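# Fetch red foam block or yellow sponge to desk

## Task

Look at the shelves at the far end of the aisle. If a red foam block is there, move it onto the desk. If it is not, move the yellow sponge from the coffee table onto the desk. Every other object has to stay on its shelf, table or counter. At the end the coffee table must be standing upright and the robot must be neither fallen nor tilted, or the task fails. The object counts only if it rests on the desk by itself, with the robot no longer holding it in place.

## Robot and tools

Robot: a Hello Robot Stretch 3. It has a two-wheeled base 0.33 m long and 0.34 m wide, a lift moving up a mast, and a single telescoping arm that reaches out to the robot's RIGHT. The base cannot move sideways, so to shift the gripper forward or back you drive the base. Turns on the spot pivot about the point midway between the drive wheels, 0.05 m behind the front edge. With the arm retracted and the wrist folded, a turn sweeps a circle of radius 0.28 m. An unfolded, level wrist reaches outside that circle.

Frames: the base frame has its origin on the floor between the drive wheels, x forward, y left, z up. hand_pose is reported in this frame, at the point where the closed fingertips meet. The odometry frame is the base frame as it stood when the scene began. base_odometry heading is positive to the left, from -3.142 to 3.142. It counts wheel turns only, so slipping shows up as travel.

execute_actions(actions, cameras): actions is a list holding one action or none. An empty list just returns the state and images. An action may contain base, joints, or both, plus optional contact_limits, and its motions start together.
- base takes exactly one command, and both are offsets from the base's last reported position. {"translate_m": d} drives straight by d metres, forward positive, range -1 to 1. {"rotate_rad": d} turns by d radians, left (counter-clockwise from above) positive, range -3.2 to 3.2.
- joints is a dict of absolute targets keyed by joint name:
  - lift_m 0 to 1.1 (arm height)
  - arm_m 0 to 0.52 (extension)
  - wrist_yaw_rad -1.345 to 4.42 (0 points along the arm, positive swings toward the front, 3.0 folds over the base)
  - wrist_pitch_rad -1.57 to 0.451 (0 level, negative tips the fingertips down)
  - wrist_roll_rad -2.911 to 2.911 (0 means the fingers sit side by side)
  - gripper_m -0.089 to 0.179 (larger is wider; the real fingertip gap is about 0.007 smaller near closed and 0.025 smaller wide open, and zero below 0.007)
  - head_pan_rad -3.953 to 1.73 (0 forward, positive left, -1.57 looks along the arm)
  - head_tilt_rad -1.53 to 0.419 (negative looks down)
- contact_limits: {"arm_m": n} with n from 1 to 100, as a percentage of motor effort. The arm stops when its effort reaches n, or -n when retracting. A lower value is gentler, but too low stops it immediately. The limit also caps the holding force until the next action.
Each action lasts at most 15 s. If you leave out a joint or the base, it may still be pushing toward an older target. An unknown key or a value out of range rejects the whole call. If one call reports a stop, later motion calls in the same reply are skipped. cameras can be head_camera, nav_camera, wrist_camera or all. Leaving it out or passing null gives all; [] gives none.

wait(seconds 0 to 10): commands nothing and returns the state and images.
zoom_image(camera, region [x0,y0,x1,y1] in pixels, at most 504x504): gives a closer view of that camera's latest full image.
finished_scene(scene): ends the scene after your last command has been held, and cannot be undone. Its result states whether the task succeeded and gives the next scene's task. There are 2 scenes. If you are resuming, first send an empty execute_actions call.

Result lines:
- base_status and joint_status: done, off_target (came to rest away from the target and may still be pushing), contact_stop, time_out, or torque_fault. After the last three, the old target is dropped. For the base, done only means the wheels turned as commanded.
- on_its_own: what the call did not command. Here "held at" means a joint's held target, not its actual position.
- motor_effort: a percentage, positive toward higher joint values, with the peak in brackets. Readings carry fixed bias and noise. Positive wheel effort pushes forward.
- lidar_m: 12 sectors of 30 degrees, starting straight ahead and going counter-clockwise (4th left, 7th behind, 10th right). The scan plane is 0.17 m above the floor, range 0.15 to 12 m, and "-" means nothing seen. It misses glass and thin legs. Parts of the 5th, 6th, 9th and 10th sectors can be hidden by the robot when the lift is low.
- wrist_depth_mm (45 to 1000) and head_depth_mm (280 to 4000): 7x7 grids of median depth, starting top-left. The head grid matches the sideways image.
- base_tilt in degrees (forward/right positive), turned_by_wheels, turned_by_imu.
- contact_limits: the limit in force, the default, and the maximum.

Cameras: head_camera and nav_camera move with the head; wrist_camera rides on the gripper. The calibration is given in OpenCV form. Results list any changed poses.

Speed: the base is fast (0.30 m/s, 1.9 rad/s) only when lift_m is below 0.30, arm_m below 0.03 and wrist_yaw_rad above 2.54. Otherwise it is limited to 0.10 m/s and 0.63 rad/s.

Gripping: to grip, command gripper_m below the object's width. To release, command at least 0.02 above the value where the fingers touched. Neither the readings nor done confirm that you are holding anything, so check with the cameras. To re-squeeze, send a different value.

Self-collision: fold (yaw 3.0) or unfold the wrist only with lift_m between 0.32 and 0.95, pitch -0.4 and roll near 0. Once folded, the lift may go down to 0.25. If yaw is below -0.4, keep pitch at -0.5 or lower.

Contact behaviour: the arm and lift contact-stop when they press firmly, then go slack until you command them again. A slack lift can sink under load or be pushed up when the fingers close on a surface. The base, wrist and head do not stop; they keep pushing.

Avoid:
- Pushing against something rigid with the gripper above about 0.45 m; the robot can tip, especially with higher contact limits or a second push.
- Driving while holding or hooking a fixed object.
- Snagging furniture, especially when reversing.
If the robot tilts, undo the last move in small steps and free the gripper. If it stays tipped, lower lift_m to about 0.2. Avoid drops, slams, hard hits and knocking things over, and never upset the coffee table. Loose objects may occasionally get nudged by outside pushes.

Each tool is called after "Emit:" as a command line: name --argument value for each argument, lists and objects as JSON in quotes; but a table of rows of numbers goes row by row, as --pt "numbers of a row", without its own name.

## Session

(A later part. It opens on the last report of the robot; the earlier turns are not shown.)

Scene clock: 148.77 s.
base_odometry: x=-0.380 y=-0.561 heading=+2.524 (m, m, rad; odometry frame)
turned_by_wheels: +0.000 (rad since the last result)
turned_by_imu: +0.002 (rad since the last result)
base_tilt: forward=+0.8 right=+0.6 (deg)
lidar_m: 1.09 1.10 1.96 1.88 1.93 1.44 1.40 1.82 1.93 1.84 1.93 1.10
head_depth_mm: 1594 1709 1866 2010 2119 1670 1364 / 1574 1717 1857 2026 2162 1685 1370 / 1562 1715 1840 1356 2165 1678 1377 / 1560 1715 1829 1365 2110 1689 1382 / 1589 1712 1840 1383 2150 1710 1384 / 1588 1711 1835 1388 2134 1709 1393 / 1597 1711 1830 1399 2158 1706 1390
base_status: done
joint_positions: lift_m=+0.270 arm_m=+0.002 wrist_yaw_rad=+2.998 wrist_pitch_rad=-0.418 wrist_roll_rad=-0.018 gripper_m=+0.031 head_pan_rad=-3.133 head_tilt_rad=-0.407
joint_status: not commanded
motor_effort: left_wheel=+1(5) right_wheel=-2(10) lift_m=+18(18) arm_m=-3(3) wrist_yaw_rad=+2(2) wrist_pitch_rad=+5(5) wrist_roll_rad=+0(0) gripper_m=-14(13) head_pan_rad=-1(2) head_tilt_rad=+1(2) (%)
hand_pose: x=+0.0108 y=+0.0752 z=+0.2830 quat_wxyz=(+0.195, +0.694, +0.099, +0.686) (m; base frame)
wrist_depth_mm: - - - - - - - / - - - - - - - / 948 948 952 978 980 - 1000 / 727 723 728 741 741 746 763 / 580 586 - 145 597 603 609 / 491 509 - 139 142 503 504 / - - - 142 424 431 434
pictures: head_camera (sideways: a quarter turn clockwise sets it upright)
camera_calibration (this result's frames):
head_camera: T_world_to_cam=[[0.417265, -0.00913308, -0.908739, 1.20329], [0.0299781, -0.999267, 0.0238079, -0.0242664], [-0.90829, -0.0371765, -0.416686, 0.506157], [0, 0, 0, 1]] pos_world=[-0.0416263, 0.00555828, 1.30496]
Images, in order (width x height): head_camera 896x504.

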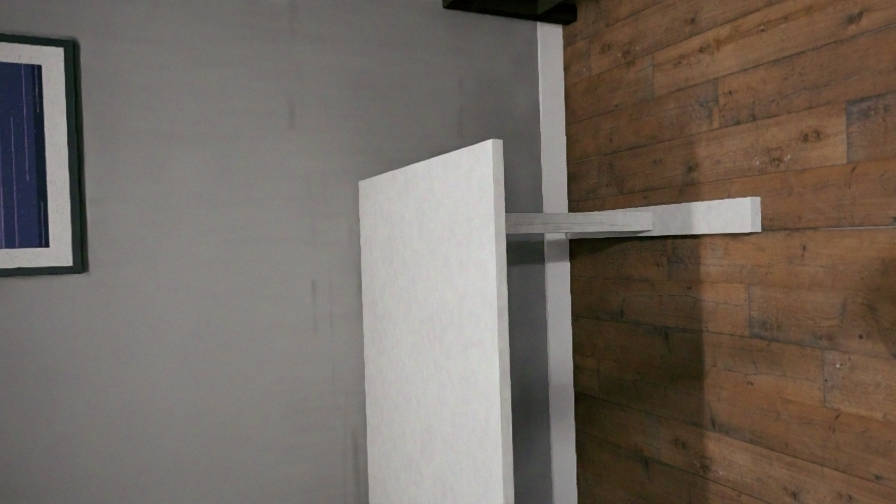

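Emit:
execute_actions --actions '[{"base":{"translate_m":-0.6}}]' --cameras '[]'

Emit:
execute_actions --actions '[{"base":{"rotate_rad":-1.52},"joints":{"head_pan_rad":-1.57,"head_tilt_rad":-0.7}}]' --cameras '[]'

Emit:
execute_actions --actions '[{"base":{"translate_m":0.4},"joints":{"lift_m":0.8}}]' --cameras '[]'

Emit:
execute_actions --actions '[{"joints":{"wrist_yaw_rad":0,"wrist_pitch_rad":0}}]'

Scene clock: 157.03 s.
base_odometry: x=+0.110 y=-0.908 heading=+2.524 (m, m, rad; odometry frame)
turned_by_wheels: +0.000 (rad since the last result)
turned_by_imu: +0.002 (rad since the last result)
base_tilt: forward=+0.7 right=+0.8 (deg)
lidar_m: 1.67 1.70 1.95 1.86 0.95 0.96 0.80 1.28 1.43 1.86 1.92 1.71
head_depth_mm: 1053 1141 1235 1348 1484 1617 1336 / 1055 1136 1237 1350 1448 746 1266 / 1052 1138 1234 1302 964 747 1231 / 1050 1135 1234 1302 969 749 1233 / 1051 1139 1232 1295 973 755 1290 / 1056 1134 1229 1315 981 759 1305 / 1057 1137 1236 1313 986 759 1294
base_status: done
joint_positions: lift_m=+0.270 arm_m=+0.002 wrist_yaw_rad=+2.998 wrist_pitch_rad=-0.418 wrist_roll_rad=-0.018 gripper_m=+0.031 head_pan_rad=-3.133 head_tilt_rad=-0.407
joint_status: not commanded
motor_effort: left_wheel=+1(5) right_wheel=-1(10) lift_m=+18(18) arm_m=-3(4) wrist_yaw_rad=+2(2) wrist_pitch_rad=+5(5) wrist_roll_rad=+0(0) gripper_m=-13(13) head_pan_rad=-3(2) head_tilt_rad=+3(2) (%)
hand_pose: x=+0.0108 y=+0.0752 z=+0.2830 quat_wxyz=(+0.195, +0.694, +0.099, +0.686) (m; base frame)
wrist_depth_mm: - - - - - - - / - - - - - - - / 948 959 970 961 989 - - / 722 714 734 740 747 743 760 / 581 584 - 145 602 600 608 / 489 504 - 139 142 504 501 / - - - 143 422 430 433
pictures: none
No camera images: the call's "cameras" was empty. Leave "cameras" out to get every camera's image.

Scene clock: 159.13 s.
base_odometry: x=+0.110 y=-0.908 heading=+1.004 (m, m, rad; odometry frame)
turned_by_wheels: -1.520 (rad since the last result)
turned_by_imu: -1.531 (rad since the last result)
base_tilt: forward=+0.7 right=+0.8 (deg)
lidar_m: 1.86 1.94 1.69 1.68 1.73 1.92 1.86 0.95 1.27 0.80 1.30 1.42
head_depth_mm: 1062 1195 1378 1608 1544 1346 1171 / 1067 1200 1298 848 736 1353 1179 / 1067 1207 1090 854 739 1335 1182 / 1071 1210 1098 857 744 1369 1188 / 1073 1219 1111 865 748 1375 1195 / 1078 1217 1117 871 752 1377 1194 / 1077 1221 1124 876 757 1388 1202
base_status: done
joint_positions: lift_m=+0.270 arm_m=+0.002 wrist_yaw_rad=+2.998 wrist_pitch_rad=-0.418 wrist_roll_rad=-0.018 gripper_m=+0.031 head_pan_rad=-1.577 head_tilt_rad=-0.691
joint_status: all done
motor_effort: left_wheel=+1(9) right_wheel=-2(9) lift_m=+18(19) arm_m=-3(4) wrist_yaw_rad=+2(2) wrist_pitch_rad=+5(5) wrist_roll_rad=+0(0) gripper_m=-14(14) head_pan_rad=+3(32) head_tilt_rad=-2(19) (%)
hand_pose: x=+0.0108 y=+0.0752 z=+0.2830 quat_wxyz=(+0.195, +0.694, +0.099, +0.686) (m; base frame)
wrist_depth_mm: - - - - - - - / - - - - - - - / 951 949 971 984 - - - / 714 731 727 736 751 752 763 / 577 587 - 145 600 594 608 / 481 509 - 139 142 503 504 / - - - 142 421 431 432
pictures: none
No camera images: the call's "cameras" was empty. Leave "cameras" out to get every camera's image.

Scene clock: 164.80 s.
base_odometry: x=+0.324 y=-0.571 heading=+1.004 (m, m, rad; odometry frame)
turned_by_wheels: +0.000 (rad since the last result)
turned_by_imu: -0.001 (rad since the last result)
base_tilt: forward=+0.8 right=+0.8 (deg)
lidar_m: 1.46 1.54 2.19 1.63 2.05 2.33 2.26 1.27 0.91 1.25 1.13 1.52
head_depth_mm: 1077 1215 1070 843 750 1377 - / 1078 1214 1078 849 755 1380 - / 1077 1224 1086 853 759 1352 - / 1086 1227 1101 860 765 1390 - / 1085 1226 1114 867 769 1376 1211 / 1088 1234 1117 871 773 1379 1197 / 1092 1237 1130 875 777 1382 1197
base_status: done
joint_positions: lift_m=+0.800 arm_m=+0.002 wrist_yaw_rad=+2.998 wrist_pitch_rad=-0.418 wrist_roll_rad=-0.018 gripper_m=+0.031 head_pan_rad=-1.577 head_tilt_rad=-0.691
joint_status: all done
motor_effort: left_wheel=+2(8) right_wheel=-2(8) lift_m=+30(30) arm_m=-4(4) wrist_yaw_rad=+2(2) wrist_pitch_rad=+5(5) wrist_roll_rad=+0(0) gripper_m=-13(14) head_pan_rad=+2(3) head_tilt_rad=-3(2) (%)
hand_pose: x=+0.0108 y=+0.0751 z=+0.8123 quat_wxyz=(+0.195, +0.694, +0.099, +0.686) (m; base frame)
wrist_depth_mm: - - - - - - - / - - - - - - - / - - - - - - - / - - - - - - - / - - - 145 - - - / - - - 139 142 - - / 991 984 958 952 - - -
pictures: none
No camera images: the call's "cameras" was empty. Leave "cameras" out to get every camera's image.

Scene clock: 167.30 s.
base_odometry: x=+0.324 y=-0.571 heading=+1.004 (m, m, rad; odometry frame)
turned_by_wheels: +0.000 (rad since the last result)
turned_by_imu: +0.000 (rad since the last result)
base_tilt: forward=+0.6 right=+0.7 (deg)
lidar_m: 1.46 1.53 2.18 1.63 2.05 2.33 2.26 1.27 0.91 1.25 1.13 1.53
head_depth_mm: 1078 1214 1068 842 752 1381 - / 1079 1214 1078 849 756 1379 - / 1085 1221 1089 853 706 - - / 1087 1228 1100 858 726 1363 1187 / 1086 1227 1109 863 769 1375 1189 / 1089 1234 1118 867 772 1378 1197 / 1093 1230 1125 876 777 1389 1203
base_status: not commanded
joint_positions: lift_m=+0.800 arm_m=+0.002 wrist_yaw_rad=+0.003 wrist_pitch_rad=-0.026 wrist_roll_rad=-0.018 gripper_m=+0.031 head_pan_rad=-1.577 head_tilt_rad=-0.691
joint_status: all done
motor_effort: left_wheel=+1(2) right_wheel=-3(3) lift_m=+30(30) arm_m=-4(4) wrist_yaw_rad=-1(2) wrist_pitch_rad=+8(8) wrist_roll_rad=+0(0) gripper_m=-14(13) head_pan_rad=+2(3) head_tilt_rad=-3(2) (%)
hand_pose: x=-0.0208 y=-0.4025 z=+0.9076 quat_wxyz=(+0.714, +0.011, -0.700, -0.009) (m; base frame)
wrist_depth_mm: - - - 980 964 925 910 / - - - - 976 959 934 / - - - - - 995 964 / - - - - - - 984 / 660 683 700 145 760 775 - / 470 479 430 139 142 528 527 / 364 370 361 348 379 395 401
pictures: head_camera (sideways: a quarter turn clockwise sets it upright), nav_camera (sideways: a quarter turn counterclockwise sets it upright), wrist_camera
camera_calibration (this result's frames):
head_camera: T_world_to_cam=[[0.0166709, 0.655161, -0.755305, 1.00567], [0.999552, 0.00784813, 0.0288694, -0.0367605], [0.0248418, -0.755448, -0.654737, 0.810182], [0, 0, 0, 1]] pos_world=[-0.000147822, -0.0465371, 1.29111]
nav_camera: T_world_to_cam=[[-0.0327573, -0.607006, 0.794022, -0.989245], [-0.999143, 0.0400127, -0.0106311, 0.0722716], [-0.0253178, -0.793689, -0.607796, 0.75498], [0, 0, 0, 1]] pos_world=[0.0589191, -0.00414985, 1.24512]
wrist_camera: T_world_to_cam=[[-0.997295, -0.0559232, 0.0477002, -0.0828578], [-0.0584023, 0.208845, -0.976203, 1.00088], [0.0446305, -0.976349, -0.211546, -0.0369888], [0, 0, 0, 1]] pos_world=[-0.022529, -0.249777, 0.973194]
Images, in order (width x height): head_camera 896x504, nav_camera 672x504, wrist_camera 644x364.

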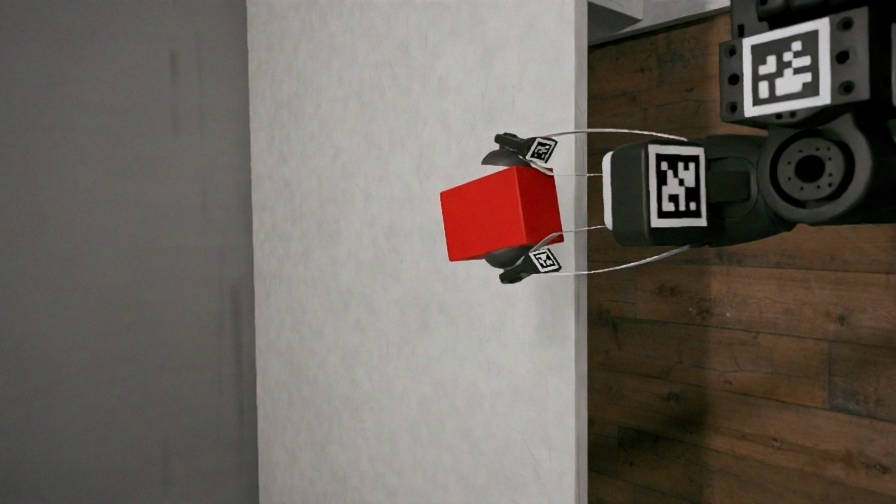

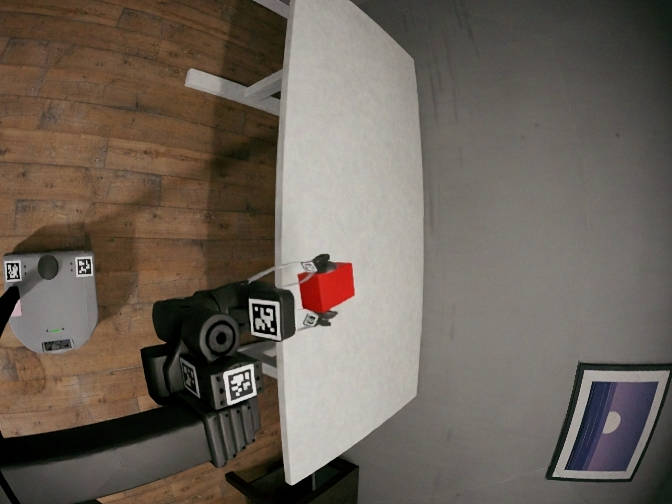

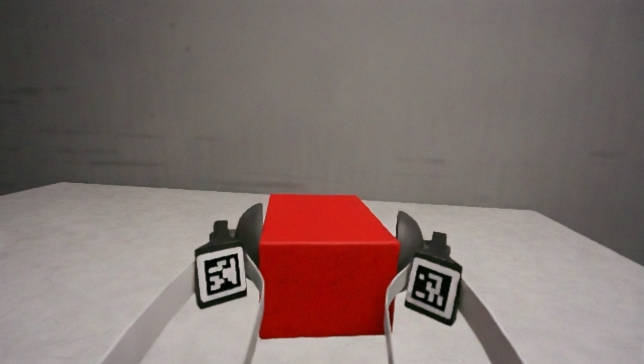

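Emit:
execute_actions --actions '[{"joints":{"arm_m":0.3,"lift_m":0.70}}]' --cameras '["head_camera","wrist_camera"]'

Scene clock: 172.90 s.
base_odometry: x=+0.324 y=-0.571 heading=+1.004 (m, m, rad; odometry frame)
turned_by_wheels: +0.000 (rad since the last result)
turned_by_imu: +0.000 (rad since the last result)
base_tilt: forward=+0.7 right=+0.8 (deg)
lidar_m: 1.46 1.54 2.18 1.63 2.05 2.32 2.26 1.28 0.92 1.25 1.13 1.53
head_depth_mm: 1069 1218 1065 843 739 - - / 1071 1217 1083 898 - 1323 1171 / 1081 1220 1091 - 1519 1358 1183 / 1080 1226 1100 834 764 1369 1183 / 1086 1227 1109 866 769 1370 1194 / 1086 1233 1117 869 774 1379 1198 / 1096 1233 1125 879 778 1392 1198
base_status: not commanded
joint_positions: lift_m=+0.700 arm_m=+0.300 wrist_yaw_rad=+0.001 wrist_pitch_rad=-0.025 wrist_roll_rad=-0.018 gripper_m=+0.031 head_pan_rad=-1.577 head_tilt_rad=-0.691
joint_status: all done
motor_effort: left_wheel=+1(1) right_wheel=-2(3) lift_m=+18(23) arm_m=+4(1) wrist_yaw_rad=+0(2) wrist_pitch_rad=+7(8) wrist_roll_rad=+0(0) gripper_m=-14(13) head_pan_rad=+2(2) head_tilt_rad=-3(2) (%)
hand_pose: x=-0.0211 y=-0.7002 z=+0.8085 quat_wxyz=(+0.714, +0.010, -0.700, -0.009) (m; base frame)
wrist_depth_mm: 723 713 697 682 670 655 636 / 751 740 726 689 694 665 649 / 776 747 754 724 708 688 670 / 662 700 729 737 724 716 700 / 396 408 416 145 452 464 480 / 280 286 260 140 142 316 320 / 217 220 215 208 227 237 241
pictures: head_camera (sideways: a quarter turn clockwise sets it upright), wrist_camera
camera_calibration (this result's frames):
head_camera: T_world_to_cam=[[0.0166709, 0.655161, -0.755305, 1.00567], [0.999552, 0.00784813, 0.0288694, -0.0367605], [0.0248418, -0.755448, -0.654737, 0.810182], [0, 0, 0, 1]] pos_world=[-0.000147822, -0.0465371, 1.29111]
wrist_camera: T_world_to_cam=[[-0.99737, -0.0545282, 0.0477573, -0.0941938], [-0.0581195, 0.207877, -0.976427, 0.965755], [0.0433152, -0.976634, -0.210499, -0.349745], [0, 0, 0, 1]] pos_world=[-0.0226676, -0.547467, 0.873866]
Images, in order (width x height): head_camera 896x504, wrist_camera 644x364.

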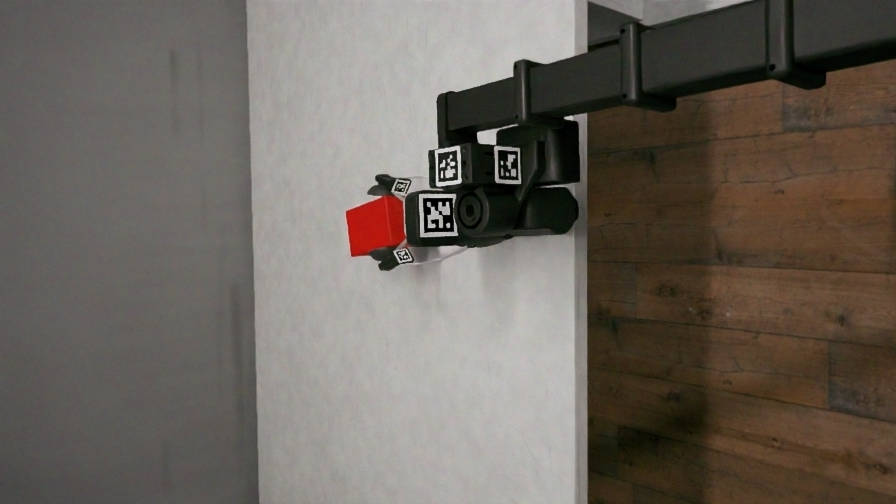

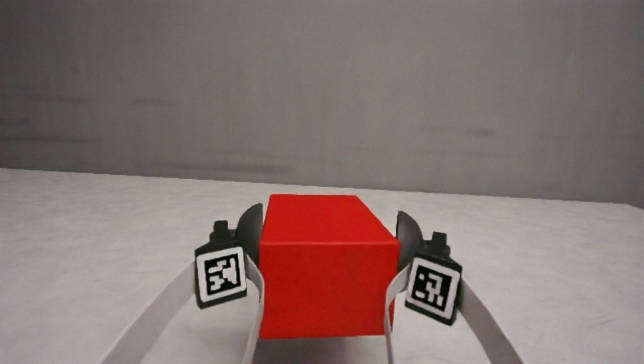

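Emit:
execute_actions --actions '[{"joints":{"lift_m":0.652}}]' --cameras '[]'

Emit:
execute_actions --actions '[{"joints":{"gripper_m":0.12}}]' --cameras '[]'

Emit:
execute_actions --actions '[{"joints":{"arm_m":0.1,"lift_m":0.7}}]' --cameras '["head_camera"]'

Scene clock: 176.93 s.
base_odometry: x=+0.324 y=-0.571 heading=+1.004 (m, m, rad; odometry frame)
turned_by_wheels: +0.000 (rad since the last result)
turned_by_imu: +0.000 (rad since the last result)
base_tilt: forward=+0.7 right=+0.7 (deg)
lidar_m: 1.46 1.53 2.18 1.63 2.05 2.32 2.26 1.27 0.92 1.25 1.13 1.52
head_depth_mm: 1077 1209 1074 842 749 1347 - / 1076 1215 1080 872 - 1324 1180 / 1081 1219 1092 851 1494 1358 1186 / 1083 1226 1097 836 1130 1366 1187 / 1085 1231 1105 865 770 1370 1190 / 1089 1227 1117 870 776 1384 1202 / 1092 1234 1125 880 778 1383 1199
base_status: not commanded
joint_positions: lift_m=+0.652 arm_m=+0.300 wrist_yaw_rad=+0.001 wrist_pitch_rad=-0.020 wrist_roll_rad=-0.018 gripper_m=+0.031 head_pan_rad=-1.577 head_tilt_rad=-0.691
joint_status: all done
motor_effort: left_wheel=+2(2) right_wheel=-2(3) lift_m=+16(15) arm_m=+3(4) wrist_yaw_rad=+0(0) wrist_pitch_rad=+6(8) wrist_roll_rad=+0(0) gripper_m=-13(13) head_pan_rad=+1(2) head_tilt_rad=-2(3) (%)
hand_pose: x=-0.0211 y=-0.7004 z=+0.7620 quat_wxyz=(+0.714, +0.008, -0.700, -0.007) (m; base frame)
wrist_depth_mm: 730 716 698 680 666 653 636 / 753 741 720 701 687 669 654 / 777 752 748 735 720 692 683 / 469 491 517 551 589 626 670 / 275 286 290 145 319 322 334 / 196 200 180 140 142 219 223 / 151 153 150 145 158 165 167
pictures: none
No camera images: the call's "cameras" was empty. Leave "cameras" out to get every camera's image.

Scene clock: 178.33 s.
base_odometry: x=+0.324 y=-0.571 heading=+1.004 (m, m, rad; odometry frame)
turned_by_wheels: +0.000 (rad since the last result)
turned_by_imu: +0.000 (rad since the last result)
base_tilt: forward=+0.7 right=+0.7 (deg)
lidar_m: 1.46 1.54 2.19 1.63 2.05 2.32 2.26 1.27 0.91 1.25 1.13 1.53
head_depth_mm: 1076 1210 1069 841 748 1349 - / 1073 1210 1079 873 - 1322 1176 / 1081 1217 1095 870 1495 1358 1181 / 1079 1222 1097 842 1124 1364 1189 / 1086 1227 1108 866 769 1369 1190 / 1091 1229 1116 871 773 1375 1197 / 1092 1234 1126 878 778 1391 1201
base_status: not commanded
joint_positions: lift_m=+0.652 arm_m=+0.300 wrist_yaw_rad=+0.001 wrist_pitch_rad=-0.019 wrist_roll_rad=-0.018 gripper_m=+0.120 head_pan_rad=-1.577 head_tilt_rad=-0.691
joint_status: all done
motor_effort: left_wheel=+2(1) right_wheel=-2(2) lift_m=+16(17) arm_m=+3(4) wrist_yaw_rad=-1(1) wrist_pitch_rad=+6(6) wrist_roll_rad=+0(0) gripper_m=+0(80) head_pan_rad=+3(2) head_tilt_rad=-3(3) (%)
hand_pose: x=-0.0211 y=-0.7004 z=+0.7621 quat_wxyz=(+0.714, +0.007, -0.700, -0.007) (m; base frame)
wrist_depth_mm: 724 708 693 675 674 648 640 / 755 735 724 703 695 671 653 / 770 758 743 727 711 694 669 / 473 495 526 552 590 624 680 / 277 307 273 173 314 359 336 / 196 210 193 139 199 235 223 / - 153 155 144 154 157 168
pictures: none
No camera images: the call's "cameras" was empty. Leave "cameras" out to get every camera's image.

Scene clock: 181.03 s.
base_odometry: x=+0.324 y=-0.571 heading=+1.004 (m, m, rad; odometry frame)
turned_by_wheels: +0.000 (rad since the last result)
turned_by_imu: +0.000 (rad since the last result)
base_tilt: forward=+0.7 right=+0.6 (deg)
lidar_m: 1.46 1.54 2.18 1.64 2.06 2.33 2.26 1.28 0.92 1.25 1.13 1.52
head_depth_mm: 1077 1216 1068 844 749 - - / 1075 1215 1080 846 753 - 1139 / 1079 1221 1089 851 740 - 1155 / 1084 1219 1092 842 745 1369 1188 / 1084 1226 1109 866 771 1376 1195 / 1090 1237 1119 872 774 1376 1194 / 1088 1239 1129 876 778 1374 1204
base_status: not commanded
joint_positions: lift_m=+0.700 arm_m=+0.100 wrist_yaw_rad=+0.001 wrist_pitch_rad=-0.019 wrist_roll_rad=-0.018 gripper_m=+0.120 head_pan_rad=-1.577 head_tilt_rad=-0.691
joint_status: all done
motor_effort: left_wheel=+1(1) right_wheel=-3(3) lift_m=+29(32) arm_m=-4(3) wrist_yaw_rad=+0(0) wrist_pitch_rad=+6(5) wrist_roll_rad=+0(0) gripper_m=+0(0) head_pan_rad=+2(3) head_tilt_rad=-2(3) (%)
hand_pose: x=-0.0212 y=-0.5010 z=+0.8095 quat_wxyz=(+0.714, +0.007, -0.700, -0.007) (m; base frame)
wrist_depth_mm: 948 913 895 870 856 824 821 / 973 946 936 908 899 857 839 / - 977 963 926 917 877 862 / 697 723 763 822 883 894 901 / 401 449 431 372 459 519 493 / 286 306 297 305 310 343 325 / 231 223 228 232 235 229 245
pictures: head_camera (sideways: a quarter turn clockwise sets it upright)
camera_calibration (this result's frames):
head_camera: T_world_to_cam=[[0.0166705, 0.655161, -0.755305, 1.00567], [0.999552, 0.00784873, 0.0288694, -0.0367605], [0.0248423, -0.755448, -0.654737, 0.810182], [0, 0, 0, 1]] pos_world=[-0.000147794, -0.0465371, 1.29111]
Images, in order (width x height): head_camera 896x504.

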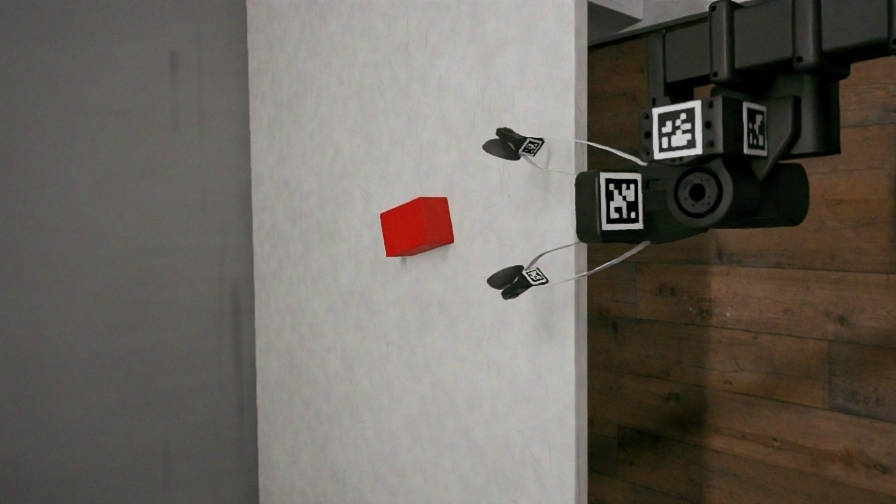

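Emit:
finished_scene --scene 1

The scene is finished: the task was done.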